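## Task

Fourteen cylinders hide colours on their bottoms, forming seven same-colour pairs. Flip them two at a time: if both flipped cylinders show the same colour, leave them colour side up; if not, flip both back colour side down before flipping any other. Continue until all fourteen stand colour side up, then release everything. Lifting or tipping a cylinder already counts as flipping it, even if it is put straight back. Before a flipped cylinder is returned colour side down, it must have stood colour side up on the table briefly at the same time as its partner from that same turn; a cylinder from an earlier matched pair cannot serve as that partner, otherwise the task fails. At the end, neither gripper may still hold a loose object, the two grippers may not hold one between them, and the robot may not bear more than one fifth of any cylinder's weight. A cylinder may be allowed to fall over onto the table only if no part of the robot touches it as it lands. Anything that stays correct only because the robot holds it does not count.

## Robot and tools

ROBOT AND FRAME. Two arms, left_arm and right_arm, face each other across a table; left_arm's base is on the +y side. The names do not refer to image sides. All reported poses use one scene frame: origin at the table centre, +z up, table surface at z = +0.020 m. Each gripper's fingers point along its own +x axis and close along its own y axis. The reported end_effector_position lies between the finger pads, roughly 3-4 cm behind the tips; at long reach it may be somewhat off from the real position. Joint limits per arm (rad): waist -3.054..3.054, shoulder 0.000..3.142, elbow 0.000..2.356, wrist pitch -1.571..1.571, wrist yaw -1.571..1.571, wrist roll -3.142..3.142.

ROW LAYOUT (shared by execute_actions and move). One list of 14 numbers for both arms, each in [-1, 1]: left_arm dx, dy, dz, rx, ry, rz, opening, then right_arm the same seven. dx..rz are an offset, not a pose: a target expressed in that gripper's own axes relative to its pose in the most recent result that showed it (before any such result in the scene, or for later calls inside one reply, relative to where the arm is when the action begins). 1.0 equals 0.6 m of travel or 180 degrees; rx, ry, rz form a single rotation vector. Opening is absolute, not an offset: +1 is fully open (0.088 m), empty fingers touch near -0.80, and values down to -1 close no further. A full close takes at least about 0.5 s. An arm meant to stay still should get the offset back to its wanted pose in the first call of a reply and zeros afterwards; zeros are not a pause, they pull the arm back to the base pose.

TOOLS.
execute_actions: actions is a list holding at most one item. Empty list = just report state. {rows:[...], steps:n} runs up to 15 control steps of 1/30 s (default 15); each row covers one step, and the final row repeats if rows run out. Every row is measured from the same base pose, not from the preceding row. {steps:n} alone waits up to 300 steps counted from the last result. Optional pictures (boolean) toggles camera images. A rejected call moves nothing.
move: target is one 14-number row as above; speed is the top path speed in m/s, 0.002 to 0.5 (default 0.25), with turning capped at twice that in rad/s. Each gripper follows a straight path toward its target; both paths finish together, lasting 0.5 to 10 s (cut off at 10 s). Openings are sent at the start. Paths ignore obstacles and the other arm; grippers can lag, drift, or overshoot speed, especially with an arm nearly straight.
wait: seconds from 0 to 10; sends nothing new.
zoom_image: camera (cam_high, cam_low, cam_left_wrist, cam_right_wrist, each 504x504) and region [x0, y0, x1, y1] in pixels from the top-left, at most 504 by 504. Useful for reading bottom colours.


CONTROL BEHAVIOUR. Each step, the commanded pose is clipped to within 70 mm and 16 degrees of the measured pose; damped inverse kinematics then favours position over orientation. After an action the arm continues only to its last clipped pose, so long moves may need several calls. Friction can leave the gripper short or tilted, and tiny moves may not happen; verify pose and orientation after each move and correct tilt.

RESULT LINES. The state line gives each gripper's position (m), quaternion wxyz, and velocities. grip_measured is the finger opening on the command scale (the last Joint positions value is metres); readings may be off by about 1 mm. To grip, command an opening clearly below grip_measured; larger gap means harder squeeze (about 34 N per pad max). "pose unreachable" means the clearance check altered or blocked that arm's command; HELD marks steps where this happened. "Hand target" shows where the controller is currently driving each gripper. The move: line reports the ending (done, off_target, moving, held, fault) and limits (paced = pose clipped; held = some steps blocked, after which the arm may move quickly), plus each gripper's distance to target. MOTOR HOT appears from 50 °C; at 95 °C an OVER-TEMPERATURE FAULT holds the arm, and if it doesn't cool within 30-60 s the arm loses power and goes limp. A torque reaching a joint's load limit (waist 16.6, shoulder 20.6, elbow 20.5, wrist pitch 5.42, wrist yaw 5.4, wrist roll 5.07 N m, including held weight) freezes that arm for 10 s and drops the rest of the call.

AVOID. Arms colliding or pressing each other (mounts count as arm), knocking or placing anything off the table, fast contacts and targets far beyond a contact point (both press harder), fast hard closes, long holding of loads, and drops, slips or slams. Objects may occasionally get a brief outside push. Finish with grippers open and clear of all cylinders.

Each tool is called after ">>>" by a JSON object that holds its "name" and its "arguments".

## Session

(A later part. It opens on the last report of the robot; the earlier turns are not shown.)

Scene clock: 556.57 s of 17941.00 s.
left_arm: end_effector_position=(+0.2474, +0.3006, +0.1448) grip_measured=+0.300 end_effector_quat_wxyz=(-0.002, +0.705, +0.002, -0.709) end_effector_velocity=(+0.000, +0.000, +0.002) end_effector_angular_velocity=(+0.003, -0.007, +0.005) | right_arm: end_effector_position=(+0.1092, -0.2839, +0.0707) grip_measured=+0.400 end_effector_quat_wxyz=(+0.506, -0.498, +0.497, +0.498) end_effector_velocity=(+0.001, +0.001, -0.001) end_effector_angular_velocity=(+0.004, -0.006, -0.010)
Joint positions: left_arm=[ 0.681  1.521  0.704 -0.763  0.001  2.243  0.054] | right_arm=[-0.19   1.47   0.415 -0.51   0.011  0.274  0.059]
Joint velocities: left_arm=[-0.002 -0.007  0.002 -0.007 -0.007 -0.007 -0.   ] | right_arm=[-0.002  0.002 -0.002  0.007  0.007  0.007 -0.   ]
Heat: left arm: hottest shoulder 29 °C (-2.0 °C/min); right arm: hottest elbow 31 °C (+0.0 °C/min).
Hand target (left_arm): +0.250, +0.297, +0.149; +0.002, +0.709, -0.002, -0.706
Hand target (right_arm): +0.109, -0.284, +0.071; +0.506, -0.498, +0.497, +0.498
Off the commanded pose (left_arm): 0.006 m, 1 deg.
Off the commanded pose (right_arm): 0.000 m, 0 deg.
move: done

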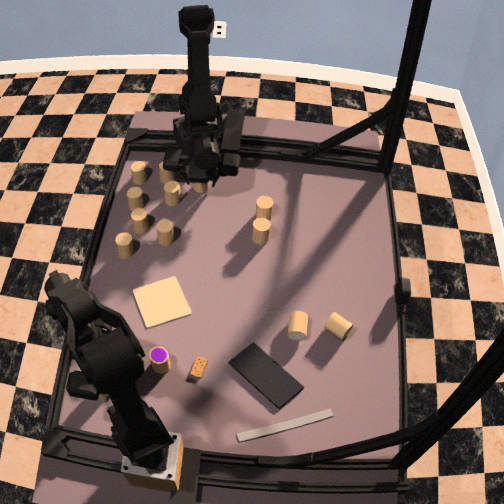

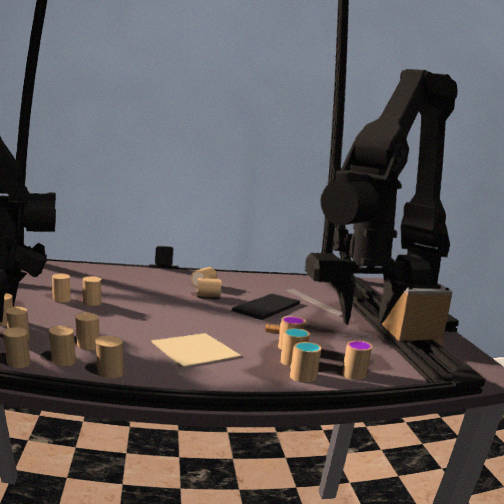

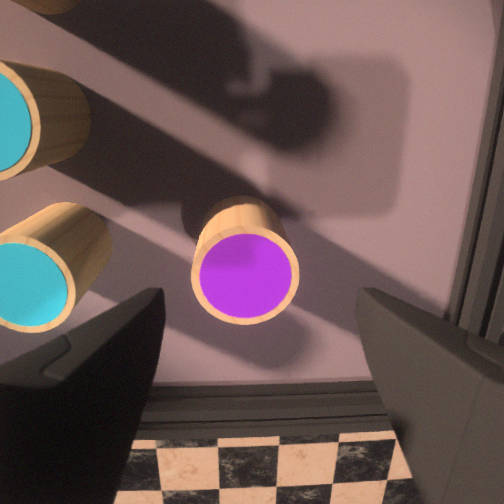

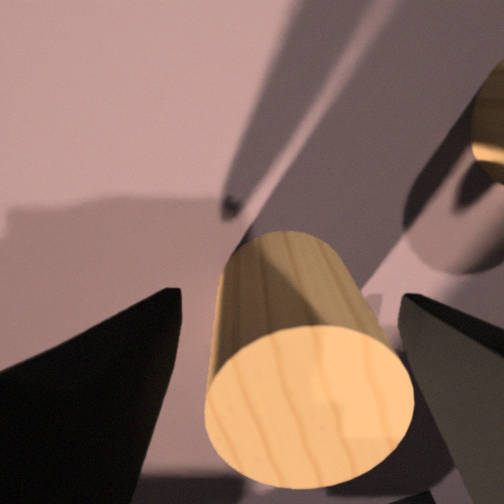

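>>> {"name": "execute_actions", "arguments": {"actions": [{"rows":[[0,0,0,0,0,0,0.5,0,0,0,0,0,0,-0.3]],"steps":10}], "pictures": false}}

>>> {"name": "move", "arguments": {"target": [0,0,0,0,0,0,0.5,-0.13,0,0,0,0,0,-0.3], "speed": 0.2}}

>>> {"name": "move", "arguments": {"target": [-0.279,0.413,0.207,0,0,0.504,0.5,-0.264,-0.038,0.369,0,-0.512,0,-0.3], "speed": 0.4}}

Scene clock: 563.90 s of 17941.00 s.
left_arm: end_effector_position=(+0.2475, +0.3004, +0.1451) grip_measured=+0.495 end_effector_quat_wxyz=(-0.002, +0.705, +0.002, -0.709) end_effector_velocity=(+0.002, +0.004, -0.000) end_effector_angular_velocity=(+0.019, -0.013, +0.010) | right_arm: end_effector_position=(+0.1092, -0.2838, +0.0707) grip_measured=+0.003 end_effector_quat_wxyz=(+0.506, -0.498, +0.497, +0.498) end_effector_velocity=(+0.002, -0.002, -0.000) end_effector_angular_velocity=(-0.005, -0.009, -0.010)
Joint positions: left_arm=[ 0.681  1.521  0.705 -0.764  0.001  2.243  0.063] | right_arm=[-0.19   1.47   0.415 -0.51   0.011  0.275  0.039]
Joint velocities: left_arm=[ 0.002 -0.002 -0.002 -0.007 -0.022 -0.007  0.002] | right_arm=[-0.002 -0.002 -0.002 -0.007  0.007  0.007  0.   ]
Heat: left arm: hottest shoulder 29 °C (-2.0 °C/min); right arm: hottest elbow 31 °C (+0.0 °C/min).
Hand target (left_arm): +0.247, +0.301, +0.145; -0.002, +0.705, +0.002, -0.709
Hand target (right_arm): +0.109, -0.284, +0.071; +0.507, -0.498, +0.497, +0.498
Off the commanded pose (left_arm): 0.000 m, 0 deg.
Off the commanded pose (right_arm): 0.000 m, 0 deg.
Steps of this call (steps 1 to 90: nothing new was sent; then 4.00 s passed at rest; steps 91 to 100: all 10 steps of this action). Readings (end_effector_position):
91: left_arm (+0.2475, +0.3004, +0.1451) | right_arm (+0.1092, -0.2839, +0.0707)
92: left_arm (+0.2475, +0.3004, +0.1451) | right_arm (+0.1092, -0.2839, +0.0707)
94: left_arm (+0.2475, +0.3004, +0.1451) | right_arm (+0.1092, -0.2838, +0.0707)
98: left_arm (+0.2475, +0.3004, +0.1451) | right_arm (+0.1092, -0.2838, +0.0707)
100: the state above

Scene clock: 565.03 s of 17941.00 s.
left_arm: end_effector_position=(+0.2475, +0.3005, +0.1451) grip_measured=+0.500 end_effector_quat_wxyz=(-0.002, +0.705, +0.002, -0.709) end_effector_velocity=(+0.003, +0.001, -0.000) end_effector_angular_velocity=(+0.008, -0.022, +0.005) | right_arm: end_effector_position=(+0.1095, -0.2888, +0.1438) grip_measured=+0.002 end_effector_quat_wxyz=(+0.503, -0.505, +0.501, +0.491) end_effector_velocity=(-0.001, -0.001, +0.002) end_effector_angular_velocity=(+0.000, +0.008, +0.005)
Joint positions: left_arm=[ 0.681  1.521  0.705 -0.764  0.001  2.243  0.063] | right_arm=[-0.184  1.237  0.602 -0.951  0.011  0.281  0.039]
Joint velocities: left_arm=[-0.002 -0.002 -0.002  0.007 -0.022 -0.007  0.   ] | right_arm=[-0.002 -0.007  0.002 -0.007 -0.007 -0.007 -0.   ]
Heat: left arm: hottest shoulder 29 °C (-2.0 °C/min); right arm: hottest elbow 31 °C (+0.0 °C/min).
Hand target (left_arm): +0.247, +0.300, +0.145; -0.002, +0.705, +0.002, -0.709
Hand target (right_arm): +0.108, -0.285, +0.149; +0.506, -0.498, +0.498, +0.498
Off the commanded pose (left_arm): 0.000 m, 0 deg.
Off the commanded pose (right_arm): 0.006 m, 1 deg.
move: done

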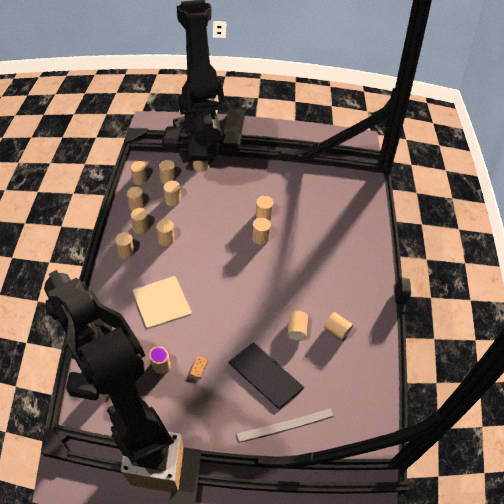

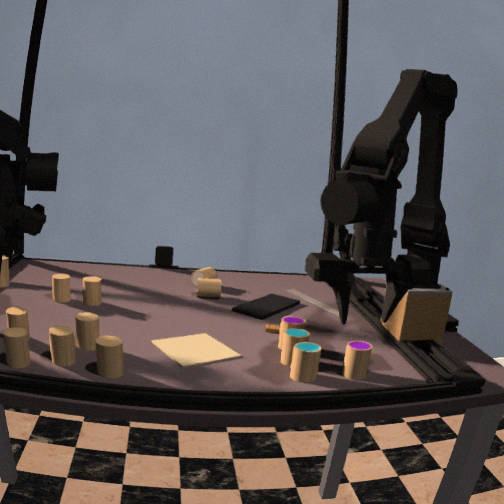

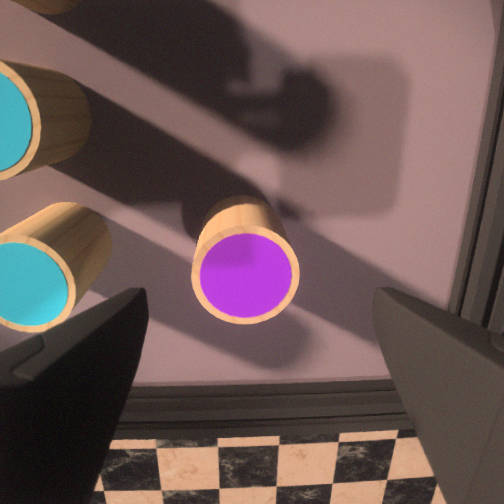

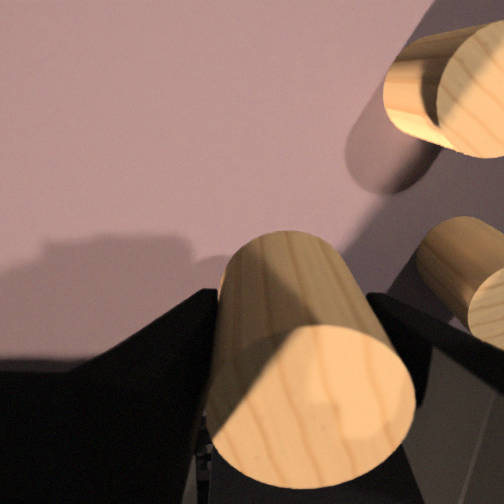

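Scene clock: 567.63 s of 17941.00 s.
left_arm: end_effector_position=(+0.1235, +0.0545, +0.3088) grip_measured=+0.500 end_effector_quat_wxyz=(+0.501, +0.497, -0.497, -0.505) end_effector_velocity=(+0.000, -0.000, -0.002) end_effector_angular_velocity=(+0.002, +0.007, +0.005) | right_arm: end_effector_position=(+0.1291, -0.0670, +0.3009) grip_measured=+0.001 end_effector_quat_wxyz=(+0.706, +0.004, -0.015, +0.708) end_effector_velocity=(-0.000, +0.001, +0.003) end_effector_angular_velocity=(+0.017, +0.009, +0.005)
Joint positions: left_arm=[0.052 1.62  0.52  1.097 0.047 1.559 0.064] | right_arm=[-0.361  1.423  0.412  1.038  0.092 -0.019  0.039]
Joint velocities: left_arm=[-0.002  0.007 -0.002  0.007 -0.007 -0.007  0.   ] | right_arm=[-0.002  0.007  0.002  0.022 -0.007  0.007 -0.   ]
Heat: left arm: hottest shoulder 29 °C (-2.0 °C/min); right arm: hottest elbow 31 °C (-1.0 °C/min).
Hand target (left_arm): +0.123, +0.052, +0.312; +0.504, +0.494, -0.499, -0.503
Hand target (right_arm): +0.129, -0.066, +0.300; +0.705, +0.003, -0.017, +0.709
Off the commanded pose (left_arm): 0.004 m, 1 deg.
Off the commanded pose (right_arm): 0.003 m, 1 deg.
move: done

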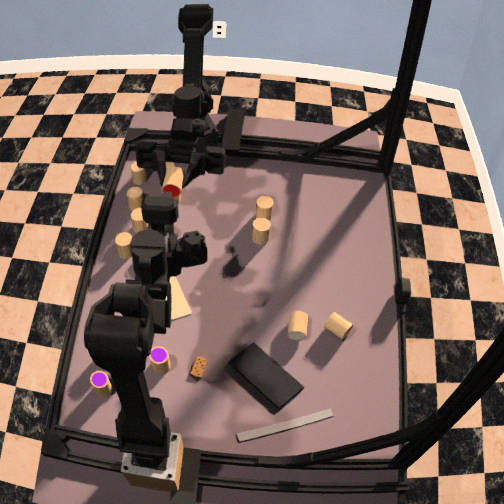

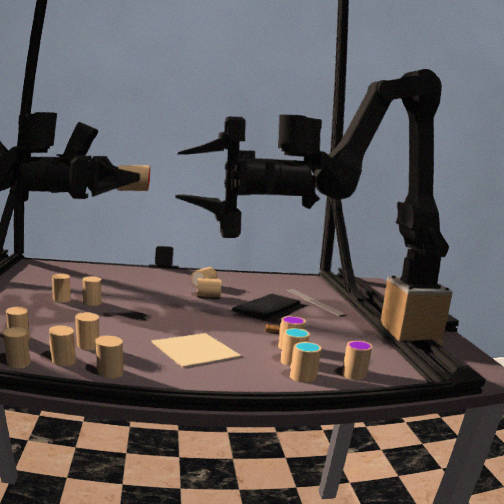

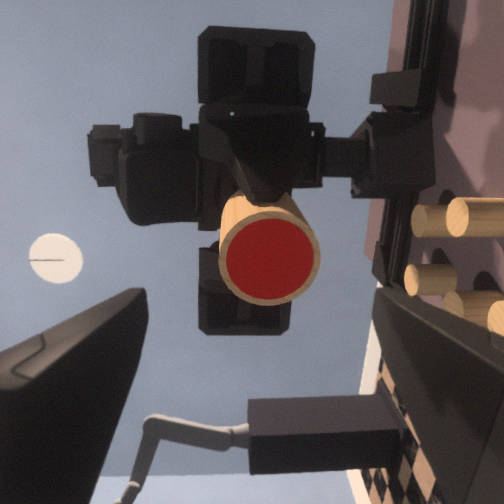

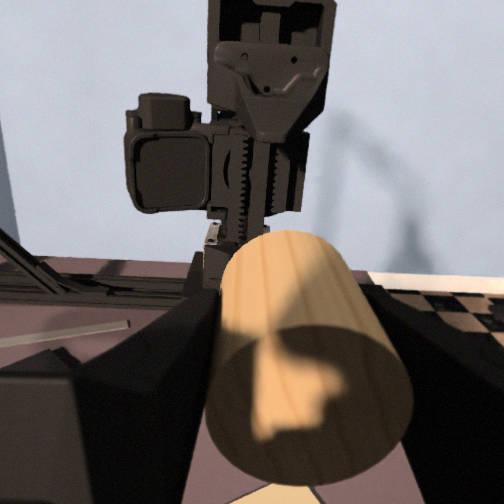

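>>> {"name": "move", "arguments": {"target": [0.144,-0.004,0,0,0,0.003,0.5,0,0,0,0,0,0,-0.3], "speed": 0.15}}

>>> {"name": "execute_actions", "arguments": {"actions": [{"rows":[[0,0,0,0,0,0,-0.3,0,0,0,0,0,0,-0.3]],"steps":11}], "pictures": false}}

>>> {"name": "move", "arguments": {"target": [-0.06,0,0,0,0,0,-0.3,-0.06,0,0,0,0,0,0.5], "speed": 0.1}}

>>> {"name": "move", "arguments": {"target": [-0.487,-0.24,-0.112,0,0,-0.497,-0.3,-0.223,-0.069,-0.242,0,0.509,0,0.4], "speed": 0.4}}

Scene clock: 579.07 s of 17941.00 s.
left_arm: end_effector_position=(+0.1244, -0.0289, +0.3049) grip_measured=+0.500 end_effector_quat_wxyz=(+0.503, +0.495, -0.499, -0.503) end_effector_velocity=(-0.000, -0.001, +0.002) end_effector_angular_velocity=(-0.002, -0.007, +0.005) | right_arm: end_effector_position=(+0.1291, -0.0669, +0.3001) grip_measured=+0.000 end_effector_quat_wxyz=(+0.706, +0.003, -0.015, +0.708) end_effector_velocity=(+0.000, +0.000, +0.003) end_effector_angular_velocity=(+0.012, -0.006, -0.005)
Joint positions: left_arm=[0.044 1.905 0.857 1.051 0.038 1.559 0.064] | right_arm=[-0.361  1.425  0.412  1.038  0.091 -0.02   0.039]
Joint velocities: left_arm=[-0.002 -0.002  0.007 -0.007 -0.007  0.007  0.   ] | right_arm=[ 0.002 -0.002  0.002  0.007  0.007 -0.007 -0.   ]
Heat: left arm: hottest shoulder 29 °C (-1.0 °C/min); right arm: hottest elbow 32 °C (+0.0 °C/min).
Hand target (left_arm): +0.123, -0.032, +0.306; +0.504, +0.494, -0.500, -0.502
Hand target (right_arm): +0.129, -0.067, +0.301; +0.706, +0.004, -0.016, +0.708
Off the commanded pose (left_arm): 0.004 m, 0 deg.
Off the commanded pose (right_arm): 0.001 m, 0 deg.
move: done

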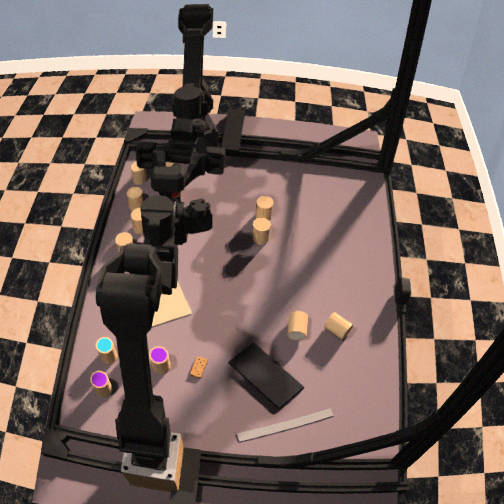

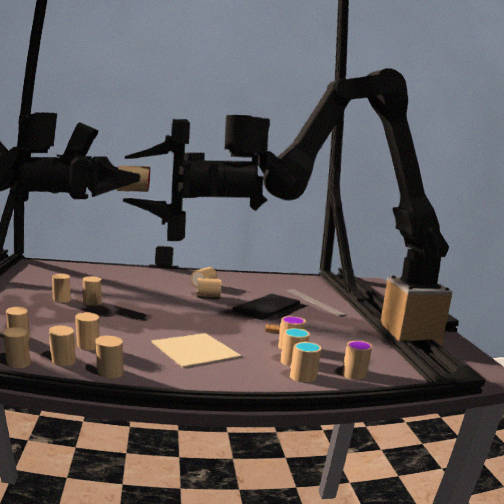

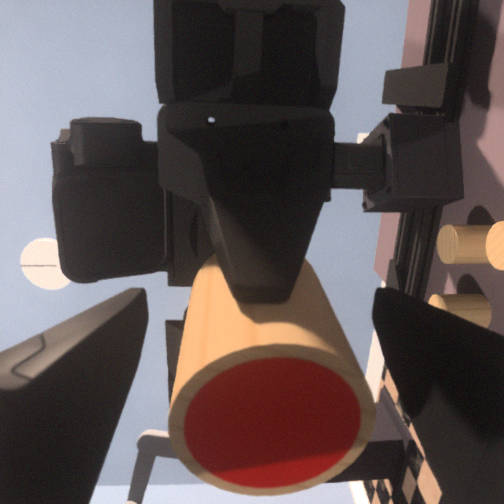

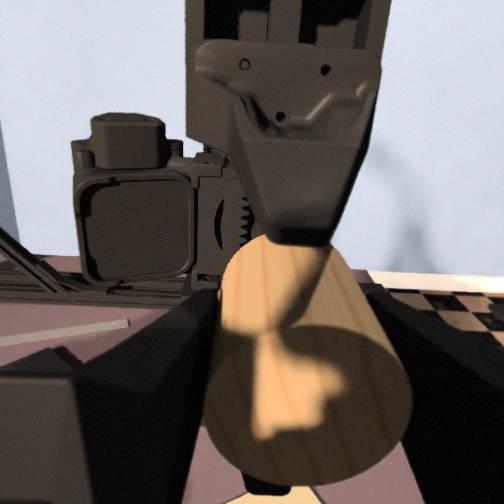

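Scene clock: 579.43 s of 17941.00 s.
left_arm: end_effector_position=(+0.1244, -0.0289, +0.3048) grip_measured=+0.017 end_effector_quat_wxyz=(+0.503, +0.495, -0.499, -0.503) end_effector_velocity=(-0.002, +0.001, +0.002) end_effector_angular_velocity=(-0.007, +0.022, -0.010) | right_arm: end_effector_position=(+0.1291, -0.0669, +0.3000) grip_measured=+0.000 end_effector_quat_wxyz=(+0.706, +0.002, -0.015, +0.709) end_effector_velocity=(-0.002, -0.000, -0.003) end_effector_angular_velocity=(-0.012, -0.009, +0.019)
Joint positions: left_arm=[0.044 1.905 0.857 1.051 0.038 1.559 0.04 ] | right_arm=[-0.361  1.425  0.412  1.037  0.091 -0.02   0.039]
Joint velocities: left_arm=[-0.002 -0.002 -0.002  0.007  0.007 -0.022 -0.   ] | right_arm=[-0.002  0.002 -0.002 -0.007 -0.022 -0.007 -0.   ]
Heat: left arm: hottest shoulder 29 °C (-1.0 °C/min); right arm: hottest elbow 32 °C (+0.0 °C/min).
Hand target (left_arm): +0.124, -0.029, +0.305; +0.503, +0.495, -0.499, -0.503
Hand target (right_arm): +0.129, -0.067, +0.300; +0.706, +0.003, -0.015, +0.708
Off the commanded pose (left_arm): 0.000 m, 0 deg.
Off the commanded pose (right_arm): 0.000 m, 0 deg.
Steps of this call (steps 1 to 11: all 11 steps of this action). Readings (end_effector_position):
1: left_arm (+0.1244, -0.0289, +0.3048) | right_arm (+0.1291, -0.0669, +0.3001)
2: left_arm (+0.1244, -0.0289, +0.3048) | right_arm (+0.1291, -0.0669, +0.3001)
4: left_arm (+0.1244, -0.0289, +0.3048) | right_arm (+0.1291, -0.0669, +0.3001)
8: left_arm (+0.1244, -0.0289, +0.3048) | right_arm (+0.1291, -0.0669, +0.3000)
11: the state above

Scene clock: 580.47 s of 17941.00 s.
left_arm: end_effector_position=(+0.1235, +0.0046, +0.2999) grip_measured=+0.016 end_effector_quat_wxyz=(+0.500, +0.498, -0.495, -0.506) end_effector_velocity=(-0.000, +0.002, +0.001) end_effector_angular_velocity=(+0.002, -0.007, +0.005) | right_arm: end_effector_position=(+0.1291, -0.1000, +0.3005) grip_measured=+0.500 end_effector_quat_wxyz=(+0.705, +0.003, -0.015, +0.709) end_effector_velocity=(+0.002, -0.003, +0.001) end_effector_angular_velocity=(+0.002, -0.007, -0.010)
Joint positions: left_arm=[0.045 1.812 0.711 1.092 0.04  1.559 0.04 ] | right_arm=[-0.345  1.262  0.301  0.986  0.106 -0.02   0.063]
Joint velocities: left_arm=[-0.002 -0.012 -0.007 -0.007 -0.007  0.007 -0.   ] | right_arm=[-0.002 -0.017 -0.007 -0.007  0.007 -0.007  0.   ]
Heat: left arm: hottest shoulder 29 °C (-1.0 °C/min); right arm: hottest wrist pitch 33 °C (+2.0 °C/min).
Hand target (left_arm): +0.124, +0.007, +0.305; +0.503, +0.495, -0.499, -0.503
Hand target (right_arm): +0.129, -0.103, +0.299; +0.706, +0.002, -0.015, +0.709
Off the commanded pose (left_arm): 0.005 m, 1 deg.
Off the commanded pose (right_arm): 0.003 m, 0 deg.
move: done

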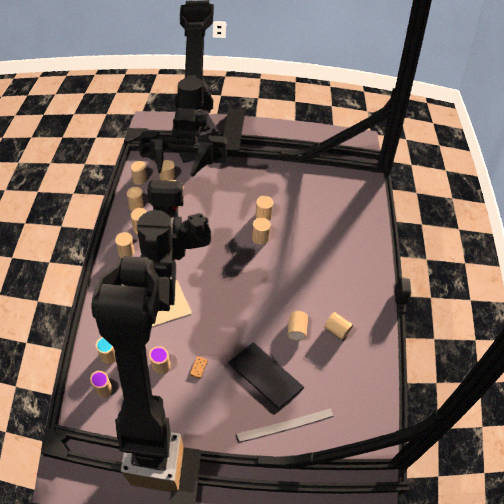

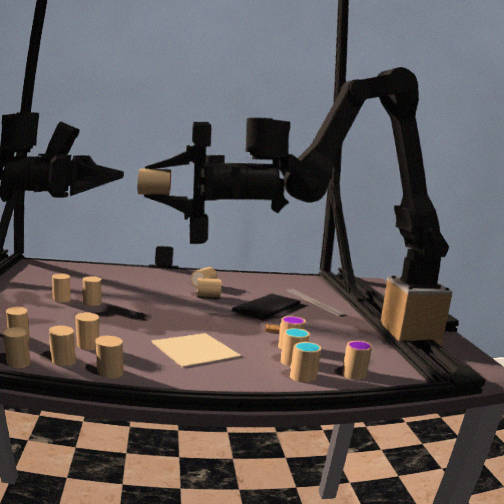

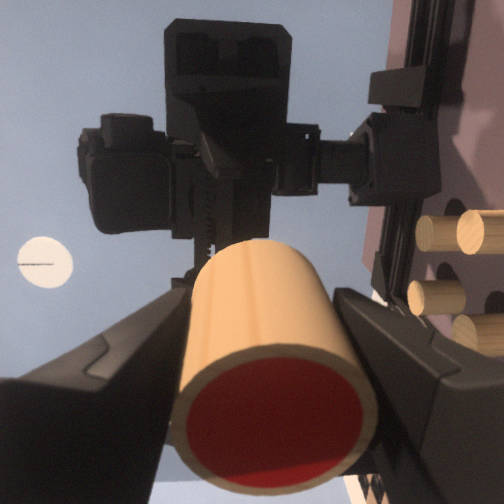

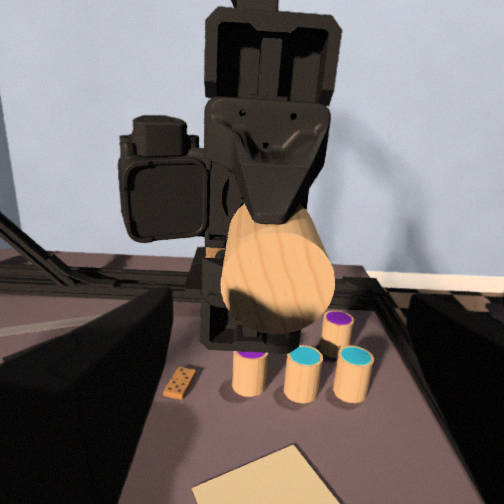

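Scene clock: 582.93 s of 17941.00 s.
left_arm: end_effector_position=(+0.1900, +0.2976, +0.1593) grip_measured=+0.014 end_effector_quat_wxyz=(+0.002, +0.704, -0.002, -0.710) end_effector_velocity=(-0.002, +0.006, -0.001) end_effector_angular_velocity=(+0.027, +0.004, -0.010) | right_arm: end_effector_position=(+0.1722, -0.2327, +0.1515) grip_measured=+0.400 end_effector_quat_wxyz=(+0.504, -0.502, +0.499, +0.495) end_effector_velocity=(-0.004, -0.002, +0.001) end_effector_angular_velocity=(-0.016, +0.023, +0.039)
Joint positions: left_arm=[ 0.438  1.363  0.637 -0.844  0.009  2.     0.04 ] | right_arm=[-0.543  1.433  0.779 -0.917  0.013 -0.079  0.059]
Joint velocities: left_arm=[-0.002  0.002 -0.002 -0.022 -0.007  0.007 -0.   ] | right_arm=[ 0.002  0.002  0.007 -0.022 -0.022 -0.037 -0.   ]
Heat: left arm: hottest shoulder 29 °C (+0.0 °C/min); right arm: hottest elbow 32 °C (+1.0 °C/min).
Hand target (left_arm): +0.191, +0.298, +0.159; +0.000, +0.705, +0.000, -0.710
Hand target (right_arm): +0.174, -0.230, +0.153; +0.506, -0.502, +0.498, +0.494
Off the commanded pose (left_arm): 0.001 m, 0 deg.
Off the commanded pose (right_arm): 0.003 m, 1 deg.
move: done

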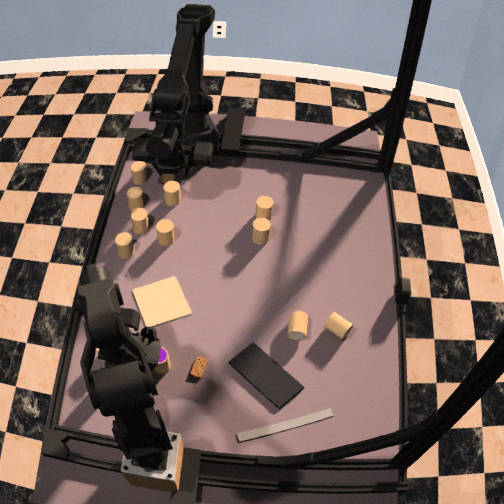

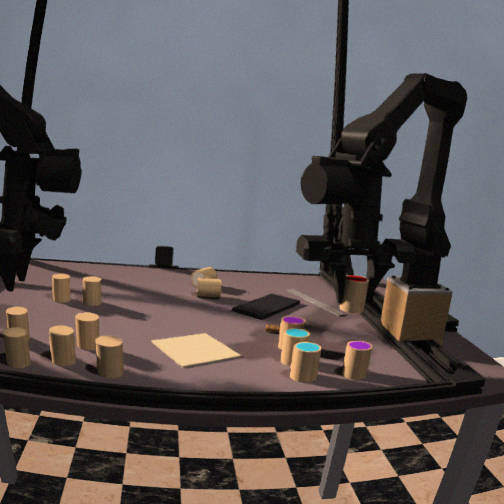

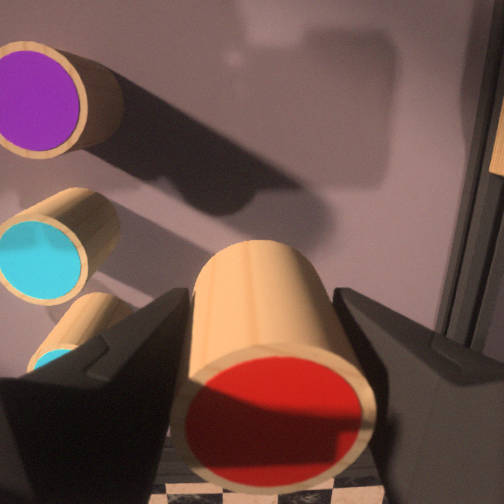

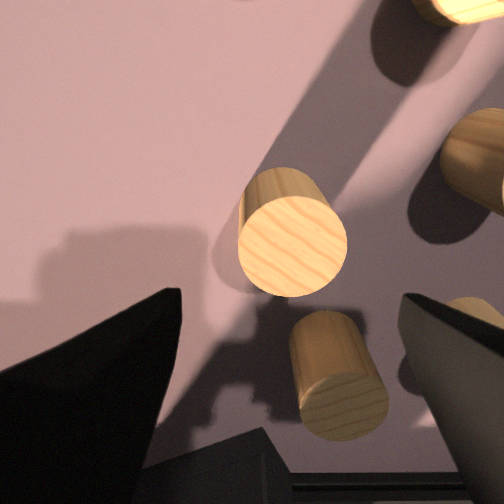

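>>> {"name": "move", "arguments": {"target": [0.150,0.008,0,0,0,0,-0.3,0.137,-0.008,-0.001,0,0,0,0.4], "speed": 0.08}}

Scene clock: 589.80 s of 17941.00 s.
left_arm: end_effector_position=(+0.1908, +0.2908, +0.0702) grip_measured=+0.011 end_effector_quat_wxyz=(+0.004, +0.705, -0.003, -0.709) end_effector_velocity=(-0.003, +0.004, -0.002) end_effector_angular_velocity=(+0.017, +0.016, +0.005) | right_arm: end_effector_position=(+0.1785, -0.2301, +0.0726) grip_measured=+0.400 end_effector_quat_wxyz=(+0.508, -0.499, +0.495, +0.498) end_effector_velocity=(-0.001, -0.003, -0.002) end_effector_angular_velocity=(-0.016, +0.009, +0.005)
Joint positions: left_arm=[ 0.427  1.702  0.476 -0.338  0.009  1.988  0.04 ] | right_arm=[-0.571  1.648  0.601 -0.51   0.013 -0.107  0.059]
Joint velocities: left_arm=[-0.002  0.012 -0.002 -0.007  0.007 -0.007 -0.   ] | right_arm=[-0.002  0.007 -0.002 -0.007 -0.007 -0.007 -0.   ]
Heat: left arm: hottest shoulder 29 °C (+0.0 °C/min); right arm: hottest elbow 32 °C (+1.0 °C/min).
Hand target (left_arm): +0.189, +0.292, +0.069; +0.002, +0.704, -0.002, -0.710
Hand target (right_arm): +0.179, -0.234, +0.069; +0.505, -0.502, +0.499, +0.494
Off the commanded pose (left_arm): 0.002 m, 0 deg.
Off the commanded pose (right_arm): 0.005 m, 1 deg.
move: done

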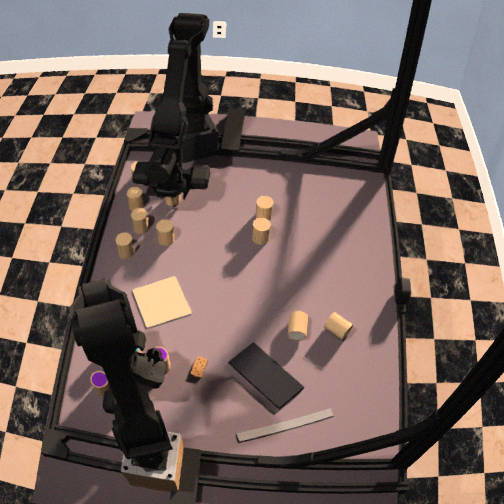

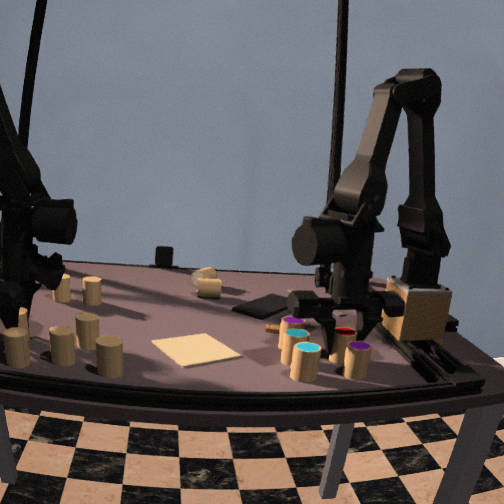

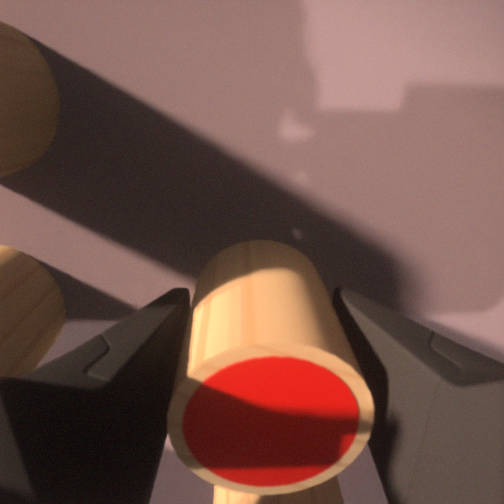

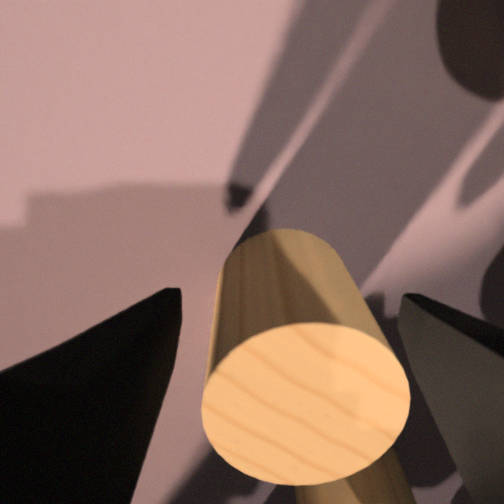

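>>> {"name": "execute_actions", "arguments": {"actions": [{"rows":[[0,0,0,0,0,0,0.3,0,0,0,0,0,0,-0.3]],"steps":10}], "pictures": false}}

>>> {"name": "move", "arguments": {"target": [-0.13,0,0,0,0,0,0.3,-0.13,0,0,0,0,0,-0.3], "speed": 0.2}}

>>> {"name": "move", "arguments": {"target": [-0.279,0.405,0.11,0,0,0.504,0.5,-0.262,0.074,0.281,0,-0.512,0,-0.3], "speed": 0.4}}

Scene clock: 597.27 s of 17941.00 s.
left_arm: end_effector_position=(+0.1907, +0.2908, +0.0699) grip_measured=+0.285 end_effector_quat_wxyz=(+0.004, +0.705, -0.003, -0.709) end_effector_velocity=(-0.003, +0.005, +0.000) end_effector_angular_velocity=(+0.017, +0.016, +0.024) | right_arm: end_effector_position=(+0.1785, -0.2302, +0.0724) grip_measured=+0.002 end_effector_quat_wxyz=(+0.508, -0.499, +0.495, +0.498) end_effector_velocity=(-0.001, +0.002, +0.001) end_effector_angular_velocity=(+0.013, +0.006, +0.010)
Joint positions: left_arm=[ 0.427  1.703  0.476 -0.336  0.009  1.988  0.053] | right_arm=[-0.571  1.649  0.6   -0.51   0.013 -0.107  0.039]
Joint velocities: left_arm=[ 0.002 -0.002 -0.002 -0.022  0.007 -0.022  0.008] | right_arm=[ 0.002 -0.007 -0.002  0.007 -0.007 -0.007 -0.   ]
Heat: left arm: hottest shoulder 28 °C (-2.0 °C/min); right arm: hottest elbow 32 °C (+0.0 °C/min).
Hand target (left_arm): +0.191, +0.291, +0.070; +0.004, +0.705, -0.004, -0.709
Hand target (right_arm): +0.179, -0.230, +0.073; +0.508, -0.499, +0.495, +0.498
Off the commanded pose (left_arm): 0.000 m, 0 deg.
Off the commanded pose (right_arm): 0.000 m, 0 deg.
Steps of this call (steps 1 to 214: nothing new was sent; steps 215 to 224: all 10 steps of this action). Readings (end_effector_position):
215: left_arm (+0.1908, +0.2908, +0.0699) | right_arm (+0.1786, -0.2301, +0.0724)
216: left_arm (+0.1907, +0.2908, +0.0699) | right_arm (+0.1786, -0.2301, +0.0724)
218: left_arm (+0.1907, +0.2908, +0.0699) | right_arm (+0.1785, -0.2302, +0.0724)
222: left_arm (+0.1907, +0.2908, +0.0699) | right_arm (+0.1785, -0.2302, +0.0724)
224: the state above

Scene clock: 598.40 s of 17941.00 s.
left_arm: end_effector_position=(+0.1889, +0.2951, +0.1446) grip_measured=+0.300 end_effector_quat_wxyz=(-0.002, +0.703, +0.002, -0.711) end_effector_velocity=(-0.001, -0.002, +0.001) end_effector_angular_velocity=(-0.014, +0.002, +0.005) | right_arm: end_effector_position=(+0.1768, -0.2356, +0.1448) grip_measured=+0.002 end_effector_quat_wxyz=(+0.502, -0.504, +0.502, +0.492) end_effector_velocity=(-0.001, -0.004, +0.001) end_effector_angular_velocity=(-0.016, +0.009, +0.005)
Joint positions: left_arm=[ 0.427  1.417  0.612 -0.775  0.009  1.988  0.054] | right_arm=[-0.566  1.444  0.759 -0.896  0.013 -0.102  0.039]
Joint velocities: left_arm=[-0.002 -0.007 -0.002  0.007  0.007 -0.007 -0.   ] | right_arm=[-0.002 -0.002  0.002 -0.022 -0.007 -0.007 -0.   ]
Heat: left arm: hottest shoulder 28 °C (-2.0 °C/min); right arm: hottest elbow 32 °C (+0.0 °C/min).
Hand target (left_arm): +0.191, +0.292, +0.148; +0.004, +0.705, -0.003, -0.709
Hand target (right_arm): +0.177, -0.231, +0.150; +0.508, -0.499, +0.496, +0.498
Off the commanded pose (left_arm): 0.005 m, 1 deg.
Off the commanded pose (right_arm): 0.007 m, 1 deg.
move: done

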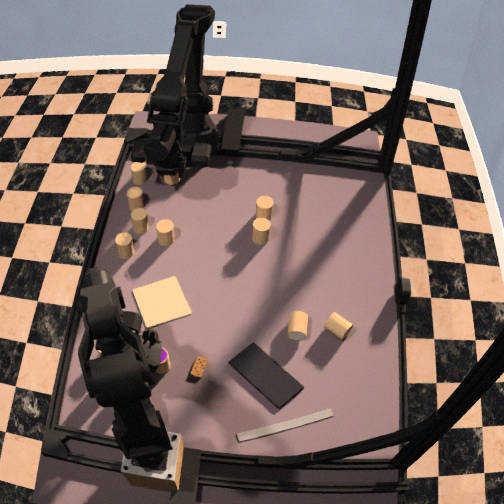

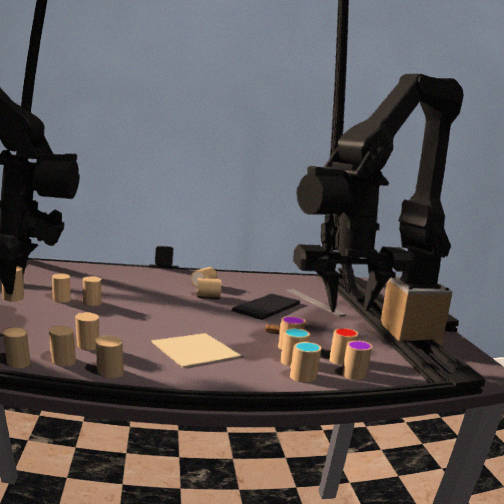

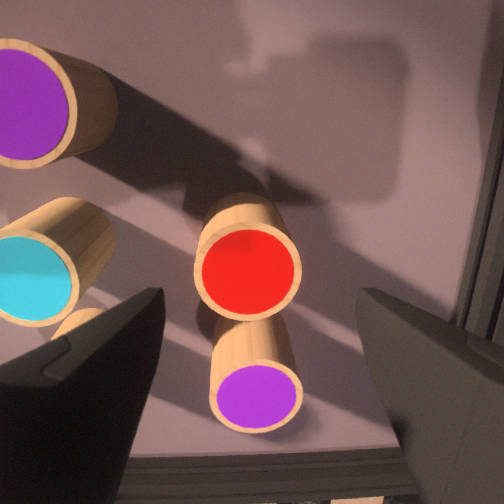

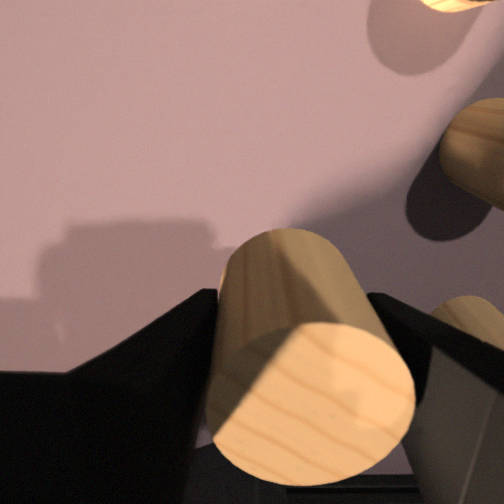

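Scene clock: 601.00 s of 17941.00 s.
left_arm: end_effector_position=(+0.1243, +0.0541, +0.3083) grip_measured=+0.500 end_effector_quat_wxyz=(+0.502, +0.496, -0.497, -0.505) end_effector_velocity=(+0.000, -0.001, -0.000) end_effector_angular_velocity=(-0.002, +0.007, +0.015) | right_arm: end_effector_position=(+0.1304, -0.0645, +0.3038) grip_measured=+0.001 end_effector_quat_wxyz=(+0.705, +0.009, -0.015, +0.709) end_effector_velocity=(-0.002, +0.000, +0.001) end_effector_angular_velocity=(+0.012, -0.007, +0.019)
Joint positions: left_arm=[0.055 1.624 0.52  1.102 0.049 1.556 0.063] | right_arm=[-0.369  1.429  0.423  1.04   0.081 -0.012  0.039]
Joint velocities: left_arm=[-0.007  0.007  0.002  0.007 -0.022 -0.007  0.   ] | right_arm=[-0.002  0.007 -0.002  0.022 -0.022 -0.007 -0.001]
Heat: left arm: hottest shoulder 28 °C (-2.0 °C/min); right arm: hottest elbow 32 °C (+0.0 °C/min).
Hand target (left_arm): +0.124, +0.051, +0.311; +0.505, +0.493, -0.499, -0.503
Hand target (right_arm): +0.130, -0.065, +0.299; +0.705, +0.004, -0.013, +0.709
Off the commanded pose (left_arm): 0.004 m, 1 deg.
Off the commanded pose (right_arm): 0.005 m, 1 deg.
move: done

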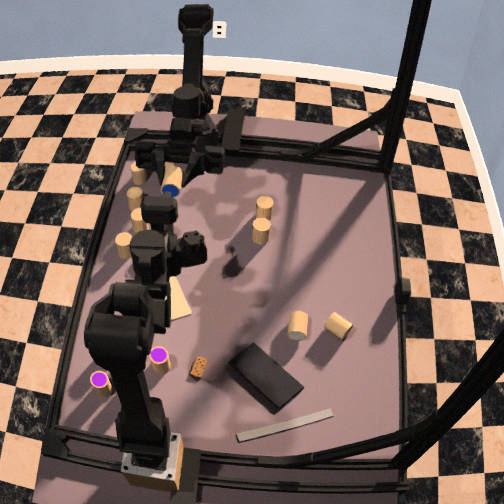

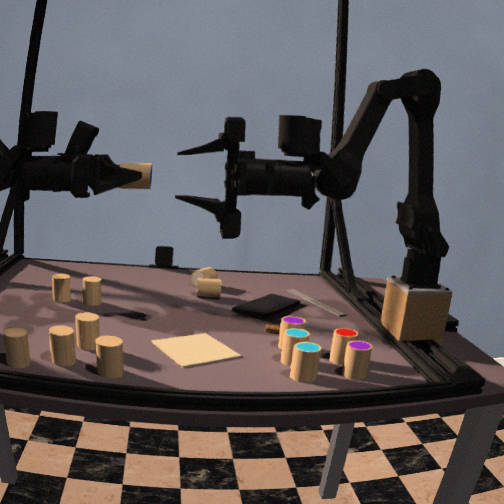

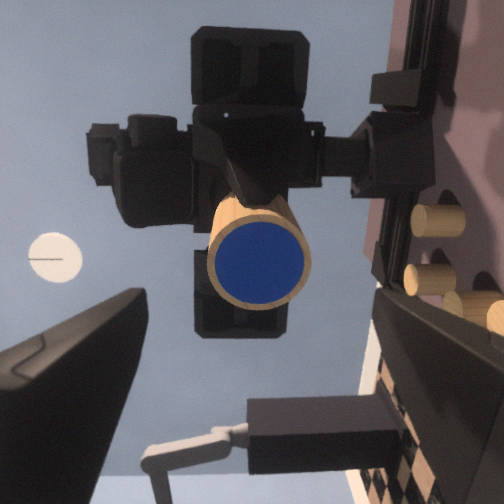

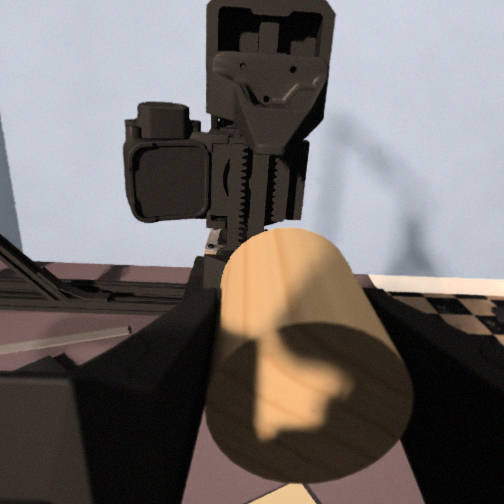

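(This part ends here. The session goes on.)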